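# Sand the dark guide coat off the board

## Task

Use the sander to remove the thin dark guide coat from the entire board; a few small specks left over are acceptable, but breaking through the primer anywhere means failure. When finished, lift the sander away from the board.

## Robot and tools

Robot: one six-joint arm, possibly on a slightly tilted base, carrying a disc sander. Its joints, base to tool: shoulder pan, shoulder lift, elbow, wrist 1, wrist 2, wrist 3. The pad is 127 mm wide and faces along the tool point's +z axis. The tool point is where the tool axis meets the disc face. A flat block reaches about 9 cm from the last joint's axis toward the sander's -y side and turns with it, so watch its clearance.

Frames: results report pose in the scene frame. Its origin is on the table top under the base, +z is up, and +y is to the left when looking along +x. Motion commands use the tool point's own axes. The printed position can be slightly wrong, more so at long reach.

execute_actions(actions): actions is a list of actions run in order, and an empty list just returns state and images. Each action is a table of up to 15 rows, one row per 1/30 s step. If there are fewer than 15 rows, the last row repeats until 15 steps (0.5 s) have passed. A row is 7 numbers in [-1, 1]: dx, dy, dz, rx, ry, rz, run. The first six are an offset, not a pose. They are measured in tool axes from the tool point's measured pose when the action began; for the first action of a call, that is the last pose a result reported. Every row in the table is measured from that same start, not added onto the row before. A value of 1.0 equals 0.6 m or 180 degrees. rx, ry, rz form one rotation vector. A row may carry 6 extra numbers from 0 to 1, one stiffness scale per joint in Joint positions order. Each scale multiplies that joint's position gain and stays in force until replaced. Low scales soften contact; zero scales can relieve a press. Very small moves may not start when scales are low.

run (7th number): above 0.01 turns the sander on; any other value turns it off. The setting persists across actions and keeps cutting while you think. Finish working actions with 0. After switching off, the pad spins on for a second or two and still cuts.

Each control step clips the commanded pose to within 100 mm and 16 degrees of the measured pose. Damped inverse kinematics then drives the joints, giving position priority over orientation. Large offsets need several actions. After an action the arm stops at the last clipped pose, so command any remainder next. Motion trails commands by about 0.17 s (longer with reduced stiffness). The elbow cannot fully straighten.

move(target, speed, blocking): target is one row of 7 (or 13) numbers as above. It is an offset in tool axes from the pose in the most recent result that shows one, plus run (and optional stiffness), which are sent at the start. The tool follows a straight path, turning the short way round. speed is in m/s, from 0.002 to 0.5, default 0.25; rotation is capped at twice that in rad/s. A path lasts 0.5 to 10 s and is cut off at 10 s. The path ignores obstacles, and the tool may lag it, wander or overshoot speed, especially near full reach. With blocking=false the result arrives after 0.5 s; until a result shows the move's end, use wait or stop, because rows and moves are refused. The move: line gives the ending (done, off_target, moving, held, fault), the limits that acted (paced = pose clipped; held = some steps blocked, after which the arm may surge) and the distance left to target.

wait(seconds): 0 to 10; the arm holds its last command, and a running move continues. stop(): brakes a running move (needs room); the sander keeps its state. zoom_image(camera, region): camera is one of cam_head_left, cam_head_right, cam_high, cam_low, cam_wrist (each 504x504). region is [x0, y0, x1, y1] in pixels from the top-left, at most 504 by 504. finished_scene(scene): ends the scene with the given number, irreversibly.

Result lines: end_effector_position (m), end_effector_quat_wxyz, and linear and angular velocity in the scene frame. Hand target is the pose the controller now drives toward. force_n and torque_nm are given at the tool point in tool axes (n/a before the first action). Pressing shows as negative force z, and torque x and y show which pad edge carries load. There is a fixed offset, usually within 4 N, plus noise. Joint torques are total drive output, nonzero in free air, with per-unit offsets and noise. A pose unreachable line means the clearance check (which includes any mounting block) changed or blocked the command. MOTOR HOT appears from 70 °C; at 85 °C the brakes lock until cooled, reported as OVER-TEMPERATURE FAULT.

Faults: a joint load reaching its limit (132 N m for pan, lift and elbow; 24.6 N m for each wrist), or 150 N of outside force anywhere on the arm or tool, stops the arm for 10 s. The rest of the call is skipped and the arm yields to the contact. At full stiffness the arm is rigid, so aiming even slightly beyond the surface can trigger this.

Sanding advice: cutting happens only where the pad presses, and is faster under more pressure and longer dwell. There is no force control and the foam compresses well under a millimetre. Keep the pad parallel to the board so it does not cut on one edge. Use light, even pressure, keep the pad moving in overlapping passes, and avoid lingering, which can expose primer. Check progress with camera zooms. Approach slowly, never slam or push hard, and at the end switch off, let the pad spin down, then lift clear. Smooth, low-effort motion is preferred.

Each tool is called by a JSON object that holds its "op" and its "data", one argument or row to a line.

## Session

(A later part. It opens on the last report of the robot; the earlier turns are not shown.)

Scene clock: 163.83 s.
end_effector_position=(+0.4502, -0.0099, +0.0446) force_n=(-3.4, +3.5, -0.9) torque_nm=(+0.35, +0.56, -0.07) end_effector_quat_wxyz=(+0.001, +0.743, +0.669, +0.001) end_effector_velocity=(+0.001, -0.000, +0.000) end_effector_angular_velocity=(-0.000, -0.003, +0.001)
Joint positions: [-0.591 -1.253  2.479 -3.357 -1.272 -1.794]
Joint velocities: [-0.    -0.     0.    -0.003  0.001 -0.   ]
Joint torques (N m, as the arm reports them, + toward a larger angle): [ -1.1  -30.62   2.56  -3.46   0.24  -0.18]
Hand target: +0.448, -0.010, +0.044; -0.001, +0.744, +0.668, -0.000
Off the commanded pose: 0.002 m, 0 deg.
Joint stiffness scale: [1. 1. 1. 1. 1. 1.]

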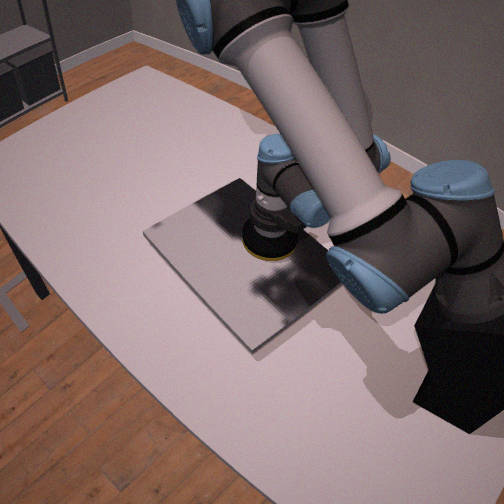

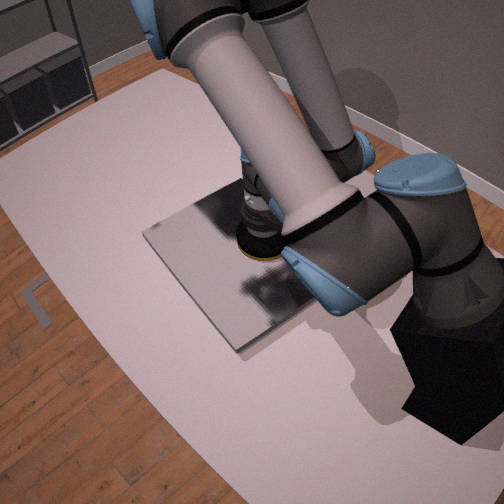

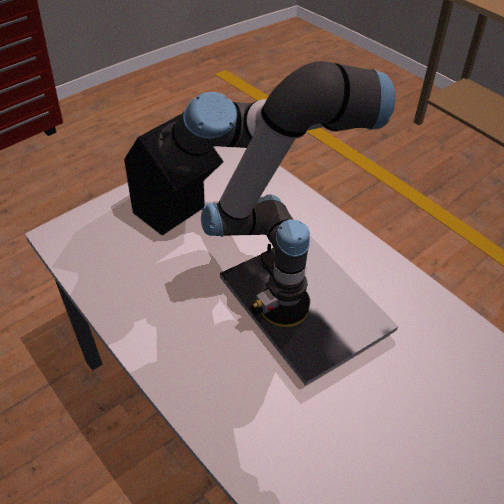

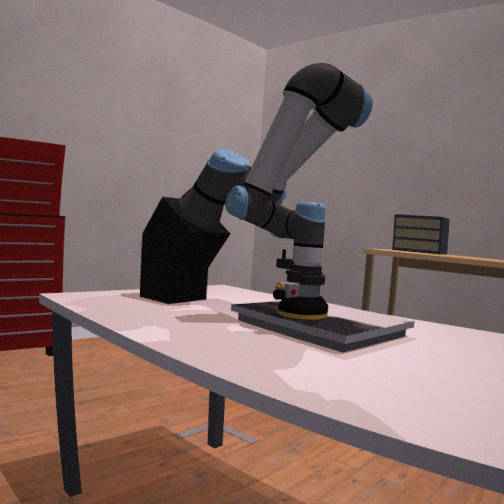

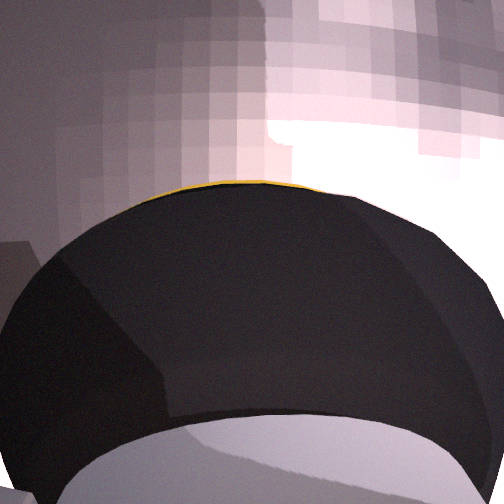

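{"op": "move", "data": {
  "target": [0.326, -0.2033, 0.002, 0.001, 0, 0, 1],
  "speed": 0.25
}}

{"op": "move", "data": {
  "target": [-0.4317, -0.05, 0.01167, 0.0013, 0.0029, 0, 1],
  "speed": 0.09
}}

{"op": "wait", "data": {
  "seconds": 0.5
}}

{"op": "move", "data": {
  "target": [0.0117, 0.5333, 0.0322, 0.0159, 0.005, 0.0035, 1],
  "speed": 0.09,
  "blocking": false
}}

{"op": "wait", "data": {
  "seconds": 0.5
}}

{"op": "wait", "data": {
  "seconds": 6
}}

{"op": "move", "data": {
  "target": [0.1033, -0.29, -0.006, 0, -0.001, 0, 0],
  "speed": 0.25
}}

Scene clock: 180.83 s.
end_effector_position=(+0.3493, +0.1965, +0.0441) force_n=(+0.9, +3.1, -1.3) torque_nm=(+0.48, +0.04, -0.40) end_effector_quat_wxyz=(-0.001, +0.743, +0.669, -0.000) end_effector_velocity=(-0.001, -0.001, -0.000) end_effector_angular_velocity=(-0.008, -0.001, -0.006)
Joint positions: [ 0.007 -1.079  2.556 -3.671 -1.613 -1.295]
Joint velocities: [ 0.004  0.001 -0.    -0.    -0.01   0.009]
Joint torques (N m, as the arm reports them, + toward a larger angle): [ 12.03 -30.71   5.18  -3.26  -0.62   0.3 ]
Hand target: +0.350, +0.197, +0.043; -0.000, +0.743, +0.670, -0.000
Off the commanded pose: 0.001 m, 0 deg.
Joint stiffness scale: [1. 1. 1. 1. 1. 1.]
move: done

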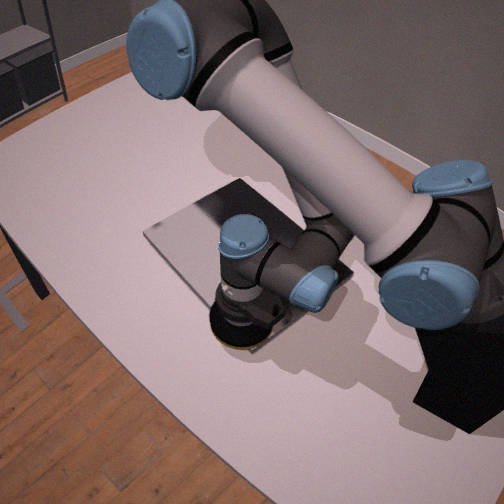

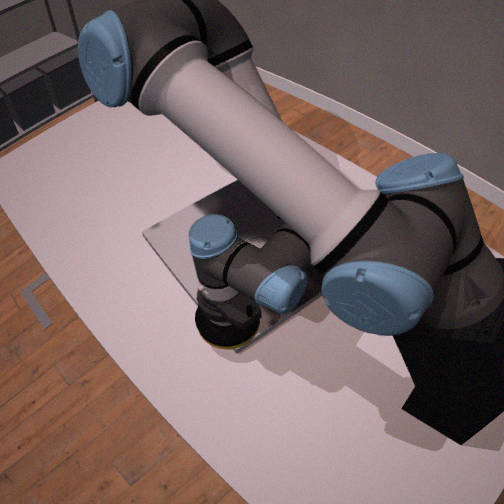

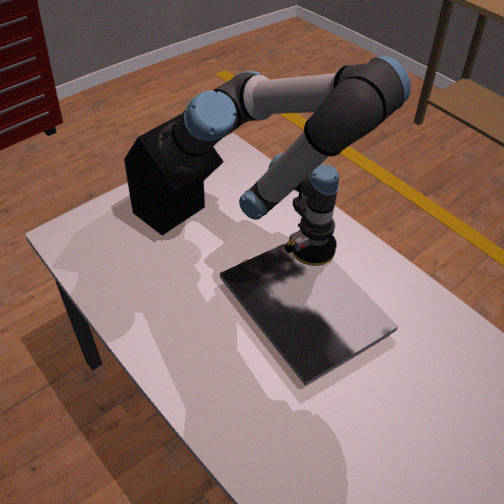

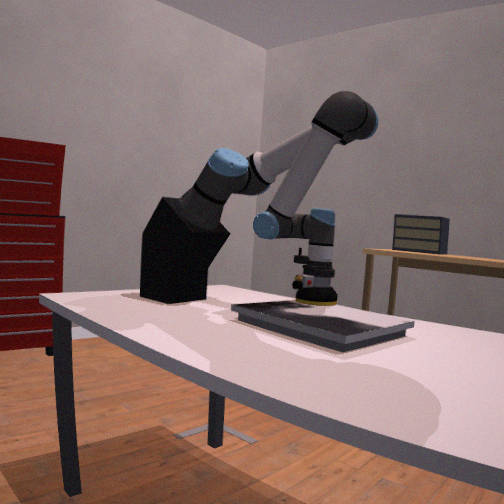

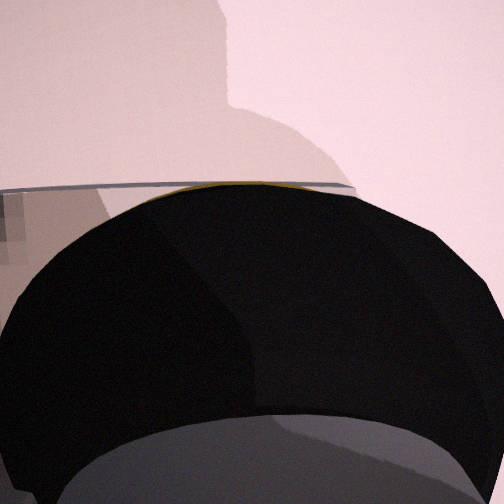

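Scene clock: 184.17 s.
end_effector_position=(+0.2938, -0.0564, +0.0413) force_n=(+1.0, -3.1, -50.0) torque_nm=(-1.12, +1.30, -0.07) end_effector_quat_wxyz=(-0.001, +0.742, +0.670, +0.002) end_effector_velocity=(-0.001, +0.003, -0.001) end_effector_angular_velocity=(+0.019, +0.002, +0.014)
Joint positions: [-0.967 -0.799  2.811 -4.003 -1.09  -2.154]
Joint velocities: [-0.003  0.     0.     0.016  0.015 -0.024]
Joint torques (N m, as the arm reports them, + toward a larger angle): [ -4.52 -17.     2.82   2.1   -0.55   0.09]
Hand target: +0.292, -0.058, +0.037; -0.006, +0.743, +0.669, +0.002
Off the commanded pose: 0.005 m, 1 deg.
Joint stiffness scale: [1. 1. 1. 1. 1. 1.]
move: off_target

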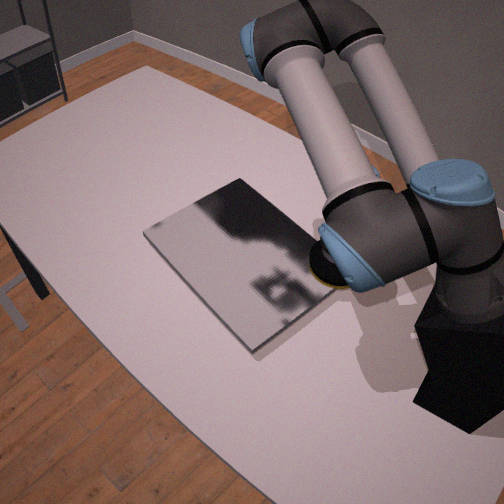

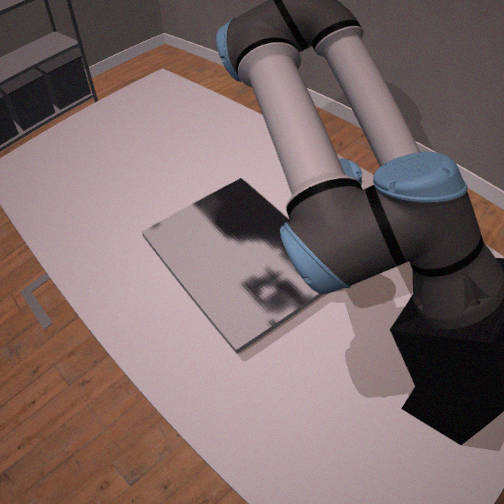

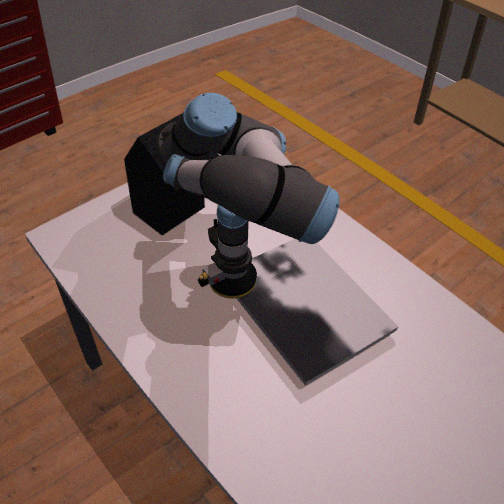

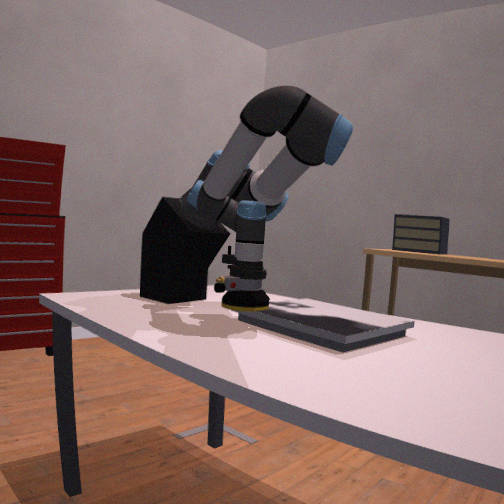

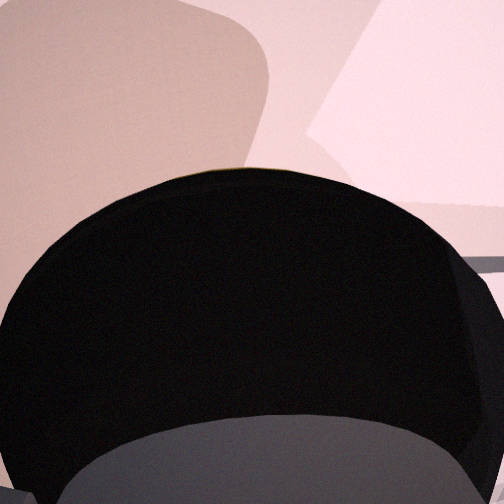

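Scene clock: 184.67 s.
end_effector_position=(+0.2938, -0.0561, +0.0412) force_n=(+3.4, +0.3, -50.0) torque_nm=(-1.42, +0.38, -0.13) end_effector_quat_wxyz=(-0.001, +0.742, +0.670, +0.003) end_effector_velocity=(+0.000, +0.001, -0.000) end_effector_angular_velocity=(+0.005, -0.002, -0.002)
Joint positions: [-0.968 -0.799  2.811 -4.001 -1.088 -2.157]
Joint velocities: [-0.001  0.     0.     0.001  0.005  0.001]
Joint torques (N m, as the arm reports them, + toward a larger angle): [ -4.74 -16.6    4.41   1.87  -0.91   0.21]
Hand target: +0.292, -0.058, +0.037; -0.006, +0.743, +0.669, +0.002
Off the commanded pose: 0.005 m, 0 deg.
Joint stiffness scale: [1. 1. 1. 1. 1. 1.]
wait: 0.50 s; no rest ("run" is on)

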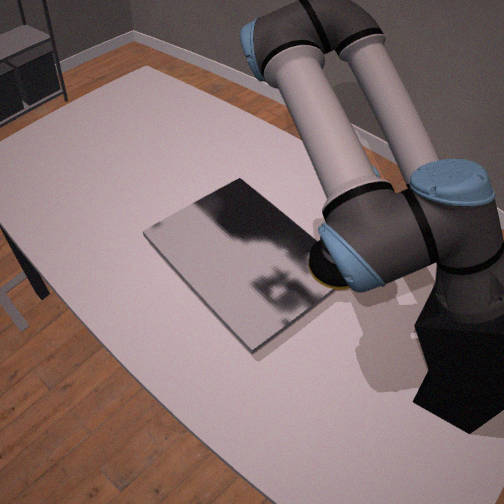

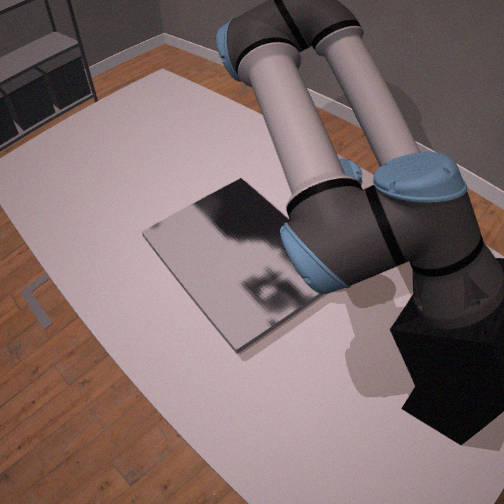

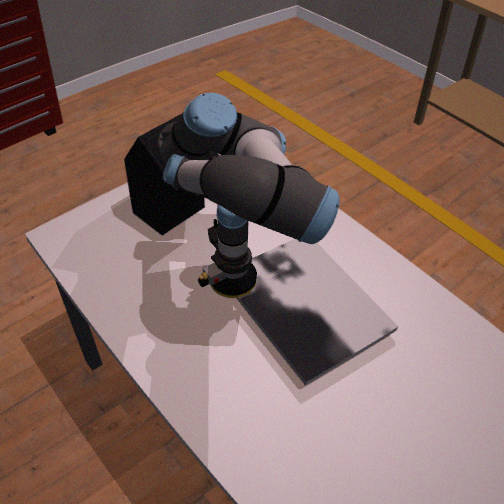

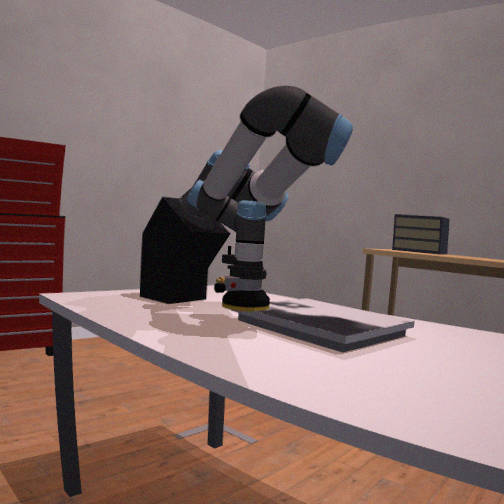

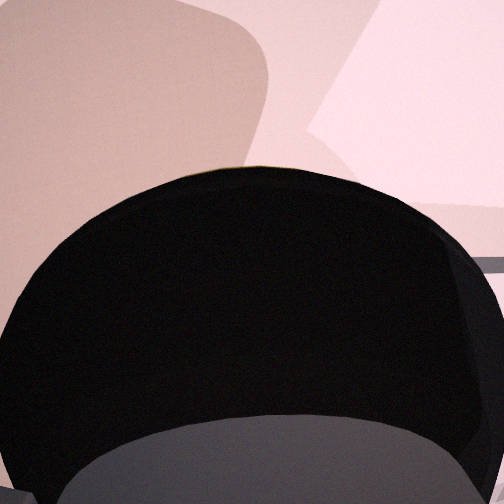

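Scene clock: 185.17 s.
end_effector_position=(+0.3254, -0.0582, +0.0427) force_n=(-0.5, +1.7, -17.1) torque_nm=(+0.45, +0.47, -0.29) end_effector_quat_wxyz=(+0.005, +0.740, +0.673, +0.006) end_effector_velocity=(+0.093, -0.008, -0.002) end_effector_angular_velocity=(-0.003, -0.010, +0.003)
Joint positions: [-0.907 -0.948  2.754 -3.84  -1.11  -2.093]
Joint velocities: [ 0.176 -0.392 -0.198  0.501 -0.075  0.178]
Joint torques (N m, as the arm reports them, + toward a larger angle): [ -2.05 -24.95   3.33  -1.26  -0.67   0.68]
Hand target: +0.337, -0.059, +0.040; +0.000, +0.742, +0.670, +0.004
Off the commanded pose: 0.289 m, 4 deg.
Joint stiffness scale: [1. 1. 1. 1. 1. 1.]
move: running

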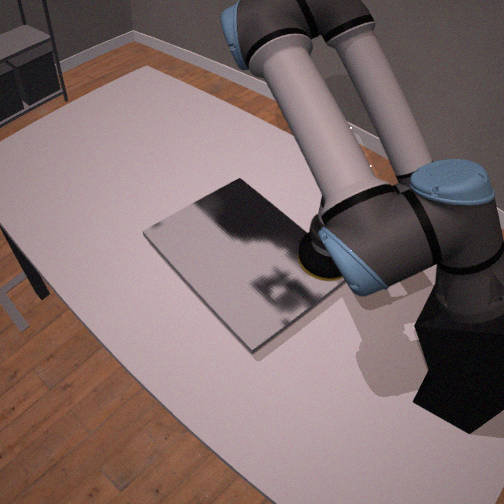

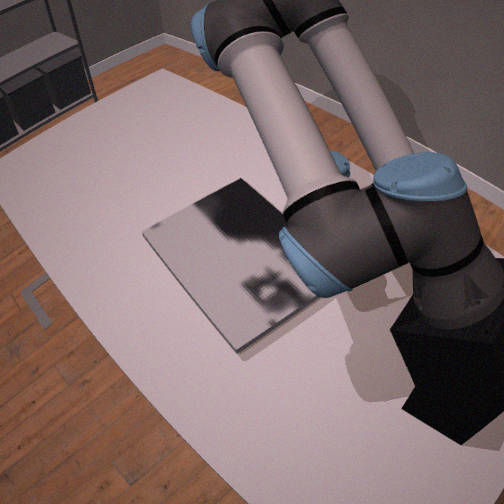

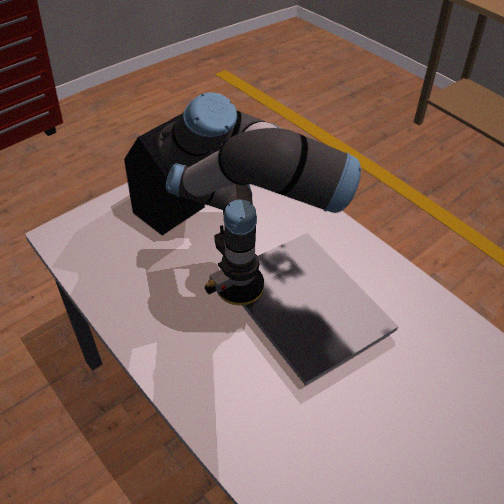

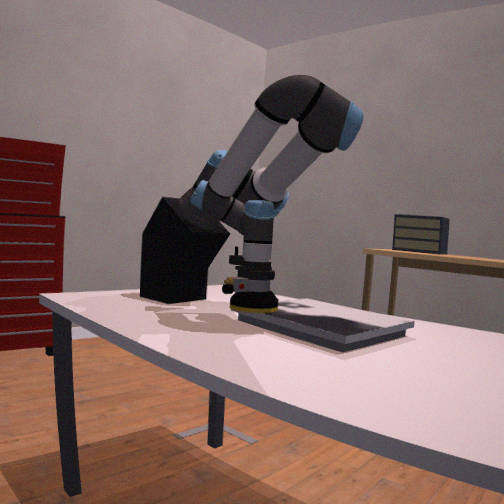

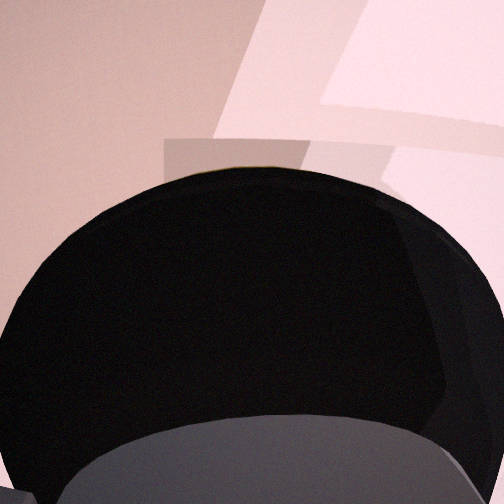

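Scene clock: 185.67 s.
end_effector_position=(+0.3719, -0.0628, +0.0420) force_n=(+5.8, +1.3, -34.4) torque_nm=(-0.06, -0.18, -0.16) end_effector_quat_wxyz=(+0.004, +0.740, +0.672, +0.005) end_effector_velocity=(+0.095, -0.010, -0.001) end_effector_angular_velocity=(+0.004, +0.004, -0.002)
Joint positions: [-0.83  -1.105  2.649 -3.607 -1.147 -2.018]
Joint velocities: [ 0.132 -0.237 -0.222  0.413 -0.061  0.127]
Joint torques (N m, as the arm reports them, + toward a larger angle): [  1.68 -19.95  -0.1    0.45  -1.     0.5 ]
Hand target: +0.382, -0.063, +0.037; -0.005, +0.743, +0.670, +0.001
Off the commanded pose: 0.242 m, 4 deg.
Joint stiffness scale: [1. 1. 1. 1. 1. 1.]
earlier move: running
wait: 0.50 s; no rest

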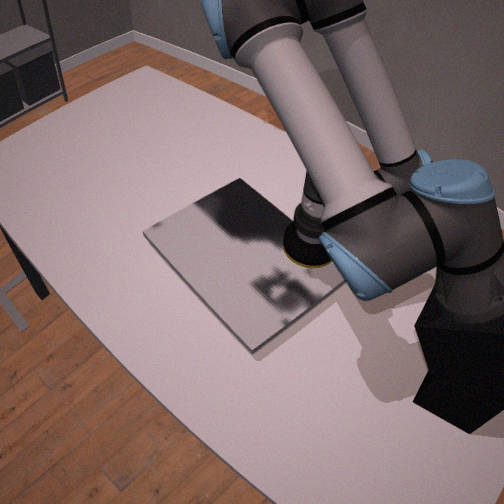

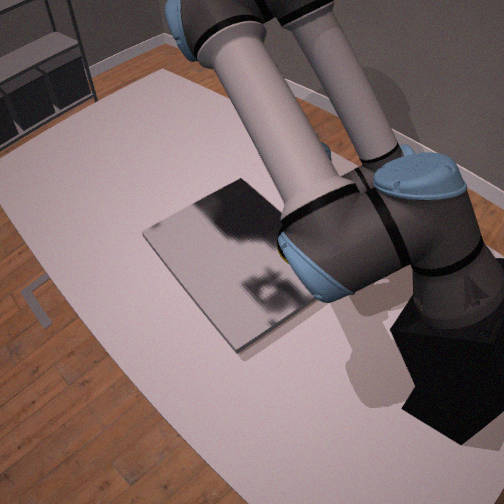

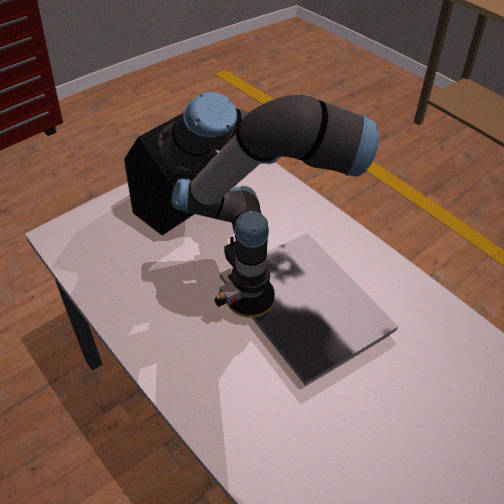

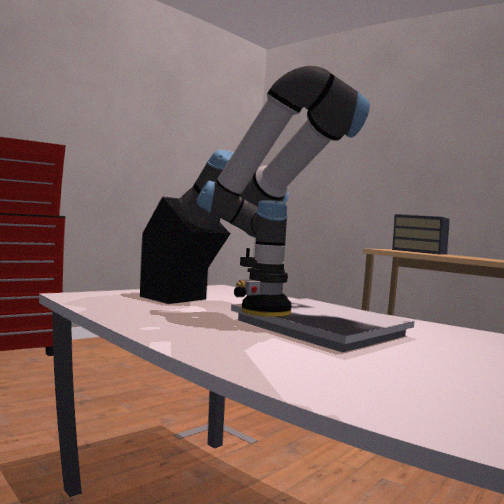

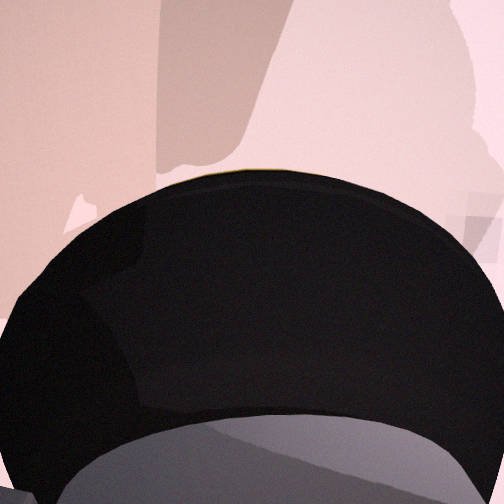

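Scene clock: 188.63 s.
end_effector_position=(+0.6298, -0.0868, +0.0414) force_n=(+7.9, +1.6, -49.6) torque_nm=(+0.31, -0.80, +0.05) end_effector_quat_wxyz=(-0.004, +0.742, +0.670, +0.002) end_effector_velocity=(-0.001, -0.000, -0.001) end_effector_angular_velocity=(+0.003, +0.011, -0.005)
Joint positions: [-0.62  -1.225  1.973 -2.865 -1.251 -1.823]
Joint velocities: [ 0.     0.001 -0.005  0.016 -0.001  0.002]
Joint torques (N m, as the arm reports them, + toward a larger angle): [  3.71 -18.3   -4.22   1.29  -0.81   0.43]
Hand target: +0.613, -0.082, +0.024; -0.025, +0.745, +0.666, -0.008
Off the commanded pose: 0.026 m, 3 deg.
Joint stiffness scale: [1. 1. 1. 1. 1. 1.]
earlier move: off_target
wait: 2.97 of 6 s (the move ended)

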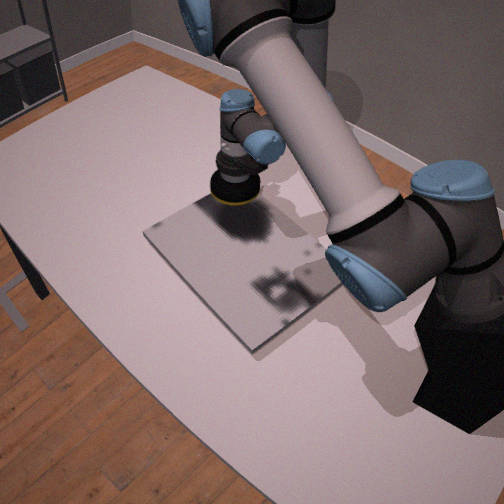

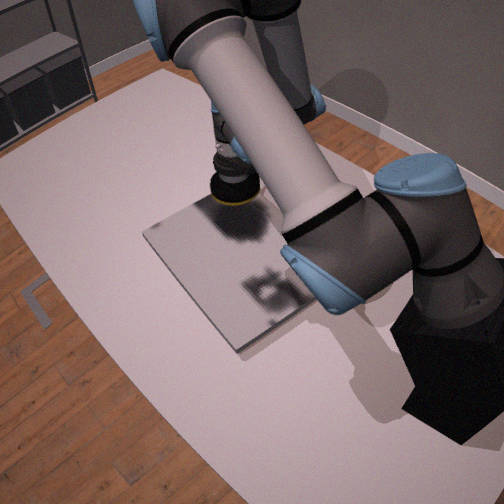

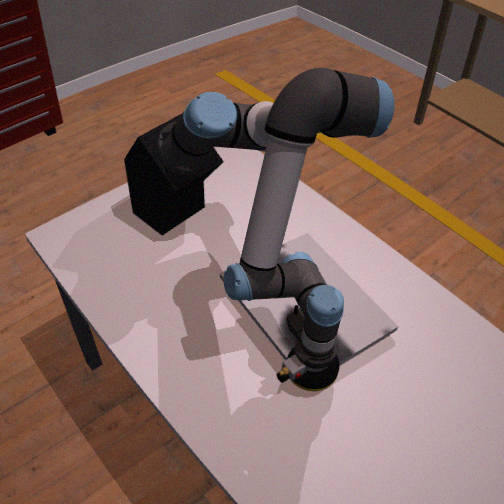

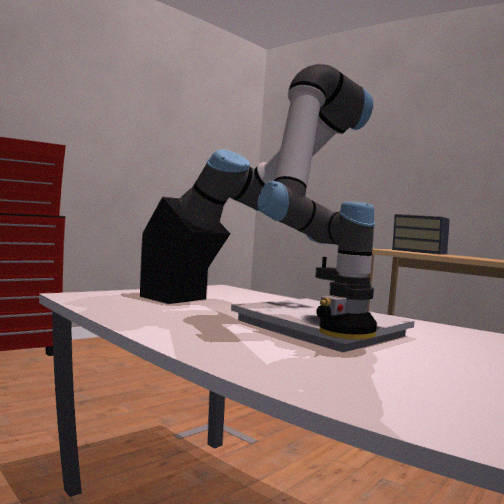

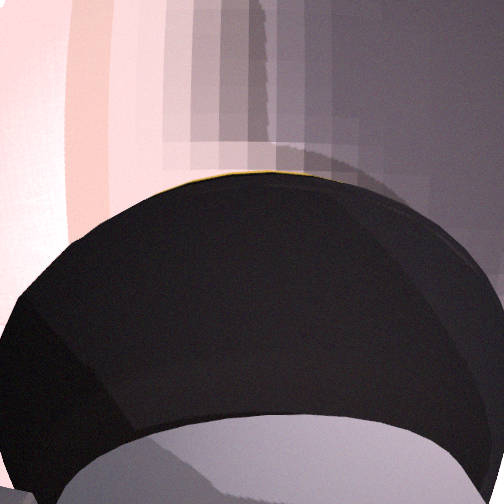

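Scene clock: 190.03 s.
end_effector_position=(+0.4653, -0.0082, +0.0468) force_n=(+5.3, +0.6, -0.1) torque_nm=(+0.09, -0.64, -0.27) end_effector_quat_wxyz=(-0.001, +0.742, +0.670, +0.002) end_effector_velocity=(+0.002, -0.000, +0.000) end_effector_angular_velocity=(-0.003, -0.009, +0.001)
Joint positions: [-0.578 -1.273  2.444 -3.303 -1.276 -1.784]
Joint velocities: [ 0.     0.002 -0.    -0.012 -0.     0.002]
Joint torques (N m, as the arm reports them, + toward a larger angle): [  2.07 -31.32   1.4   -3.45  -0.6    0.52]
Hand target: +0.463, -0.007, +0.046; -0.003, +0.742, +0.670, +0.001
Off the commanded pose: 0.002 m, 0 deg.
Joint stiffness scale: [1. 1. 1. 1. 1. 1.]
move: done

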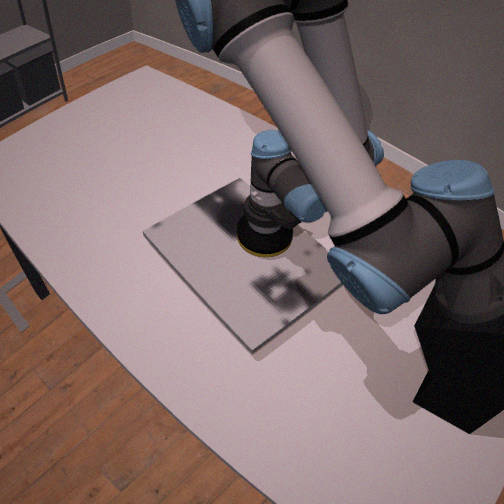

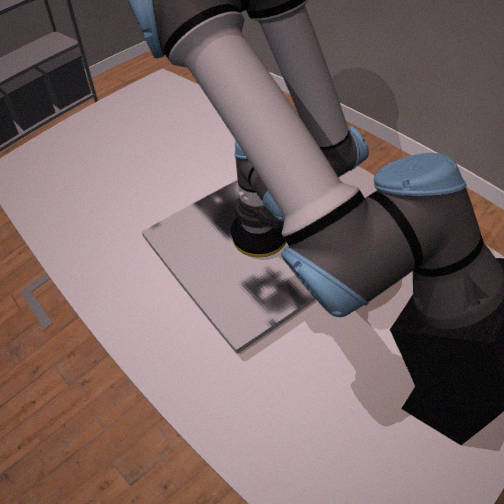

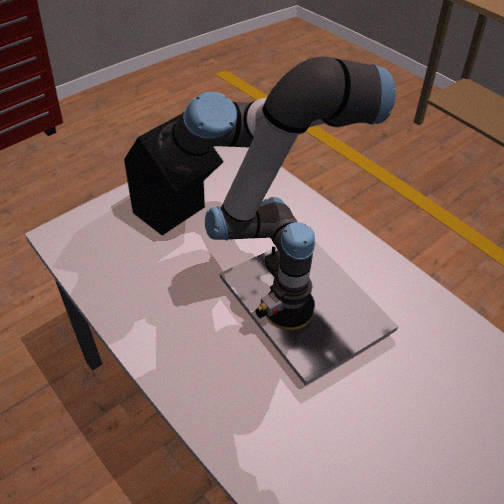

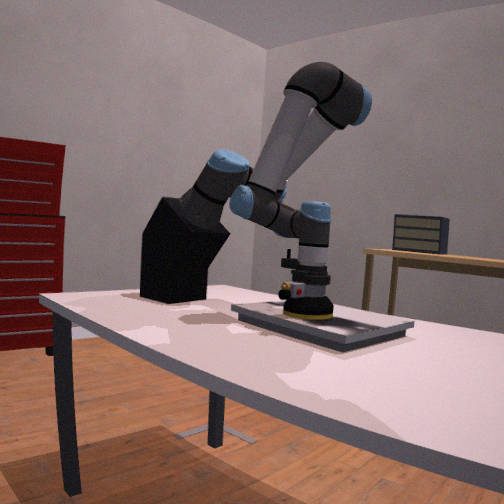

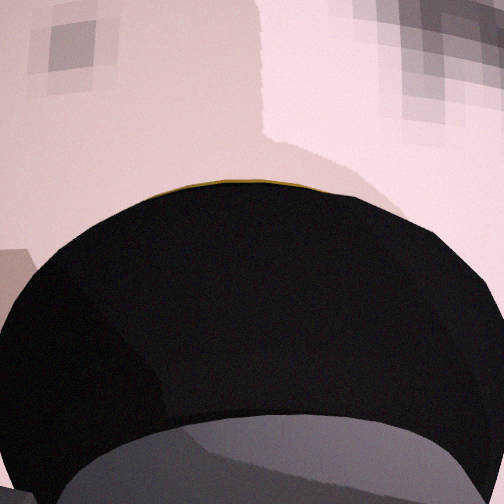

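{"op": "zoom_image", "data": {
  "camera": "cam_head_left",
  "region": [130, 150, 370, 370]
}}

{"op": "zoom_image", "data": {
  "camera": "cam_high",
  "region": [200, 210, 420, 400]
}}

{"op": "execute_actions", "data": {
  "actions": []
}}

Region (130, 150, 370, 370) of cam_head_left's 504x504 image, scaled by 2.100, with more detail than that image has; it fills the top 462 rows of this view, and the rest is white.

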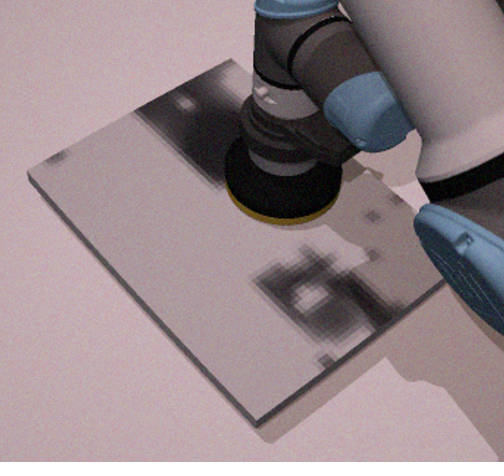

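Region (200, 210, 420, 400) of cam_high's 504x504 image, scaled by 2.291, with more detail than that image has; it fills the top 435 rows of this view, and the rest is white.

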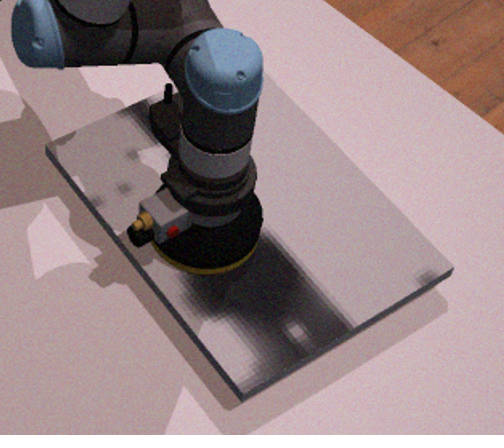

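Scene clock: 190.90 s.
end_effector_position=(+0.4655, -0.0082, +0.0468) force_n=(-0.1, +5.0, +1.4) torque_nm=(+0.46, +0.04, -0.17) end_effector_quat_wxyz=(-0.001, +0.742, +0.670, +0.002) end_effector_velocity=(-0.000, -0.001, +0.000) end_effector_angular_velocity=(-0.002, +0.001, +0.001)
Joint positions: [-0.578 -1.273  2.444 -3.304 -1.276 -1.784]
Joint velocities: [-0.    -0.    -0.     0.001 -0.002 -0.001]
Joint torques (N m, as the arm reports them, + toward a larger angle): [  2.04 -31.95   1.47  -3.5   -0.69   0.4 ]
Hand target: +0.463, -0.007, +0.046; -0.003, +0.742, +0.670, +0.001
Off the commanded pose: 0.003 m, 0 deg.
Joint stiffness scale: [1. 1. 1. 1. 1. 1.]

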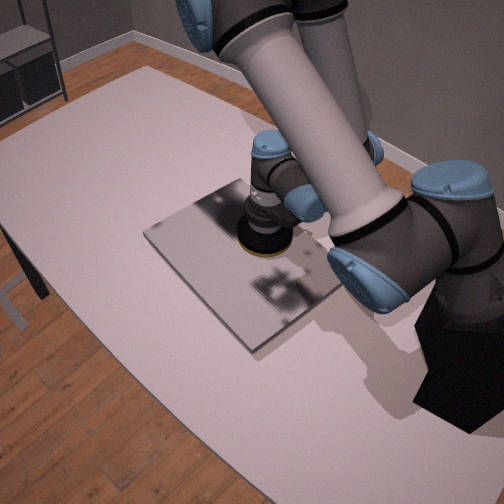

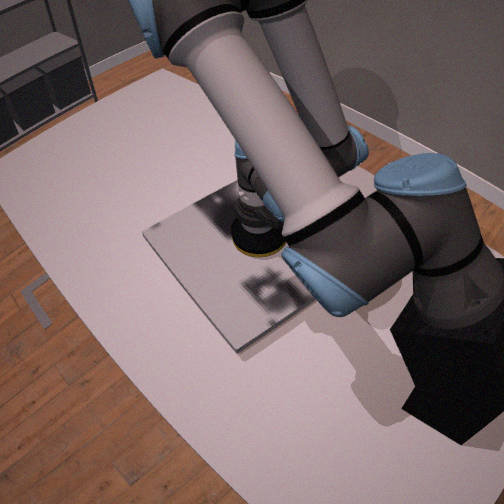

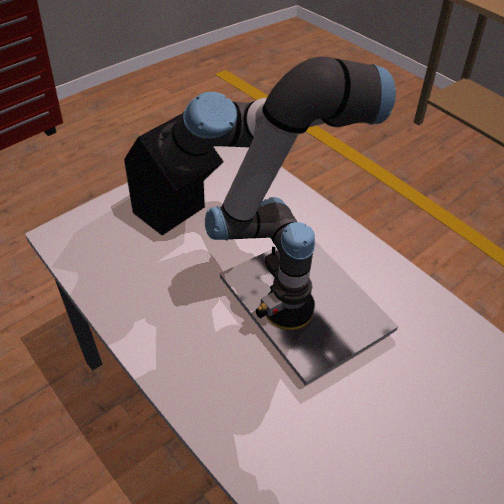

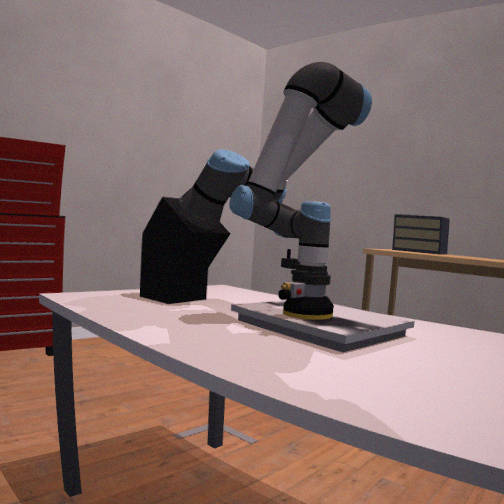

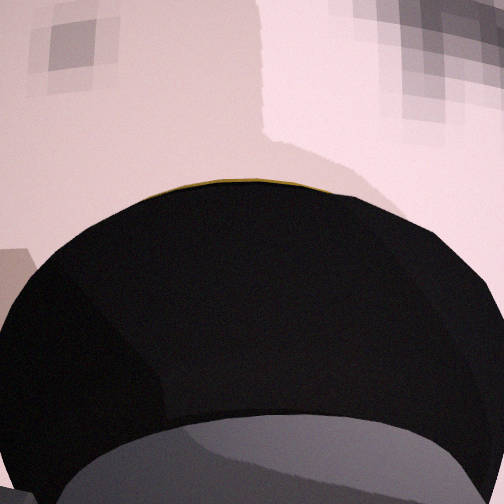

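{"op": "zoom_image", "data": {
  "camera": "cam_head_left",
  "region": [235, 235, 355, 340]
}}

{"op": "zoom_image", "data": {
  "camera": "cam_high",
  "region": [260, 300, 370, 395]
}}

{"op": "zoom_image", "data": {
  "camera": "cam_high",
  "region": [210, 240, 300, 320]
}}

Region (235, 235, 355, 340) of cam_head_left's 504x504 image, scaled by 4.200, with more detail than that image has; it fills the top 441 rows of this view, and the rest is white.

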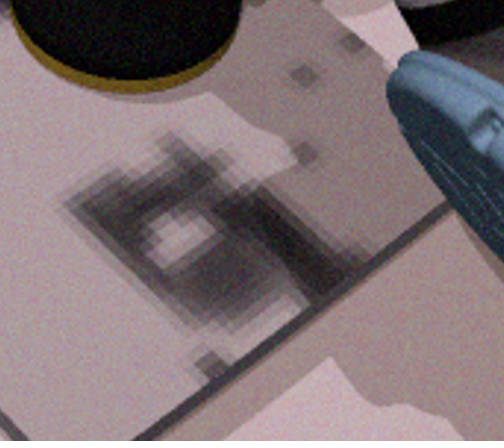

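Region (260, 300, 370, 395) of cam_high's 504x504 image, scaled by 4.582, with more detail than that image has; it fills the top 435 rows of this view, and the rest is white.

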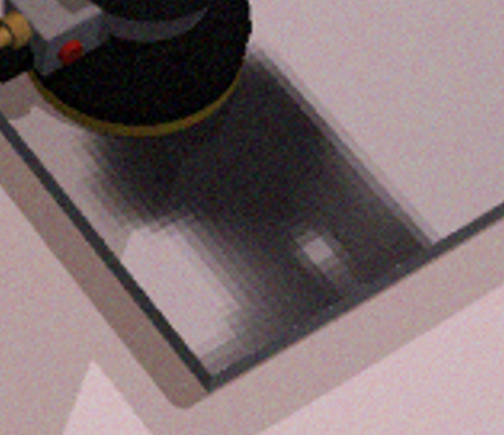

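Region (210, 240, 300, 320) of cam_high's 504x504 image, scaled by 5.600, with more detail than that image has.

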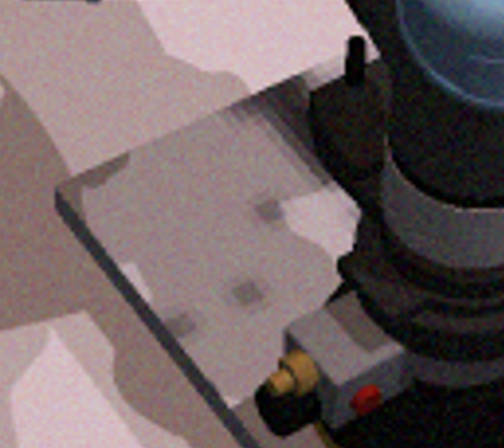

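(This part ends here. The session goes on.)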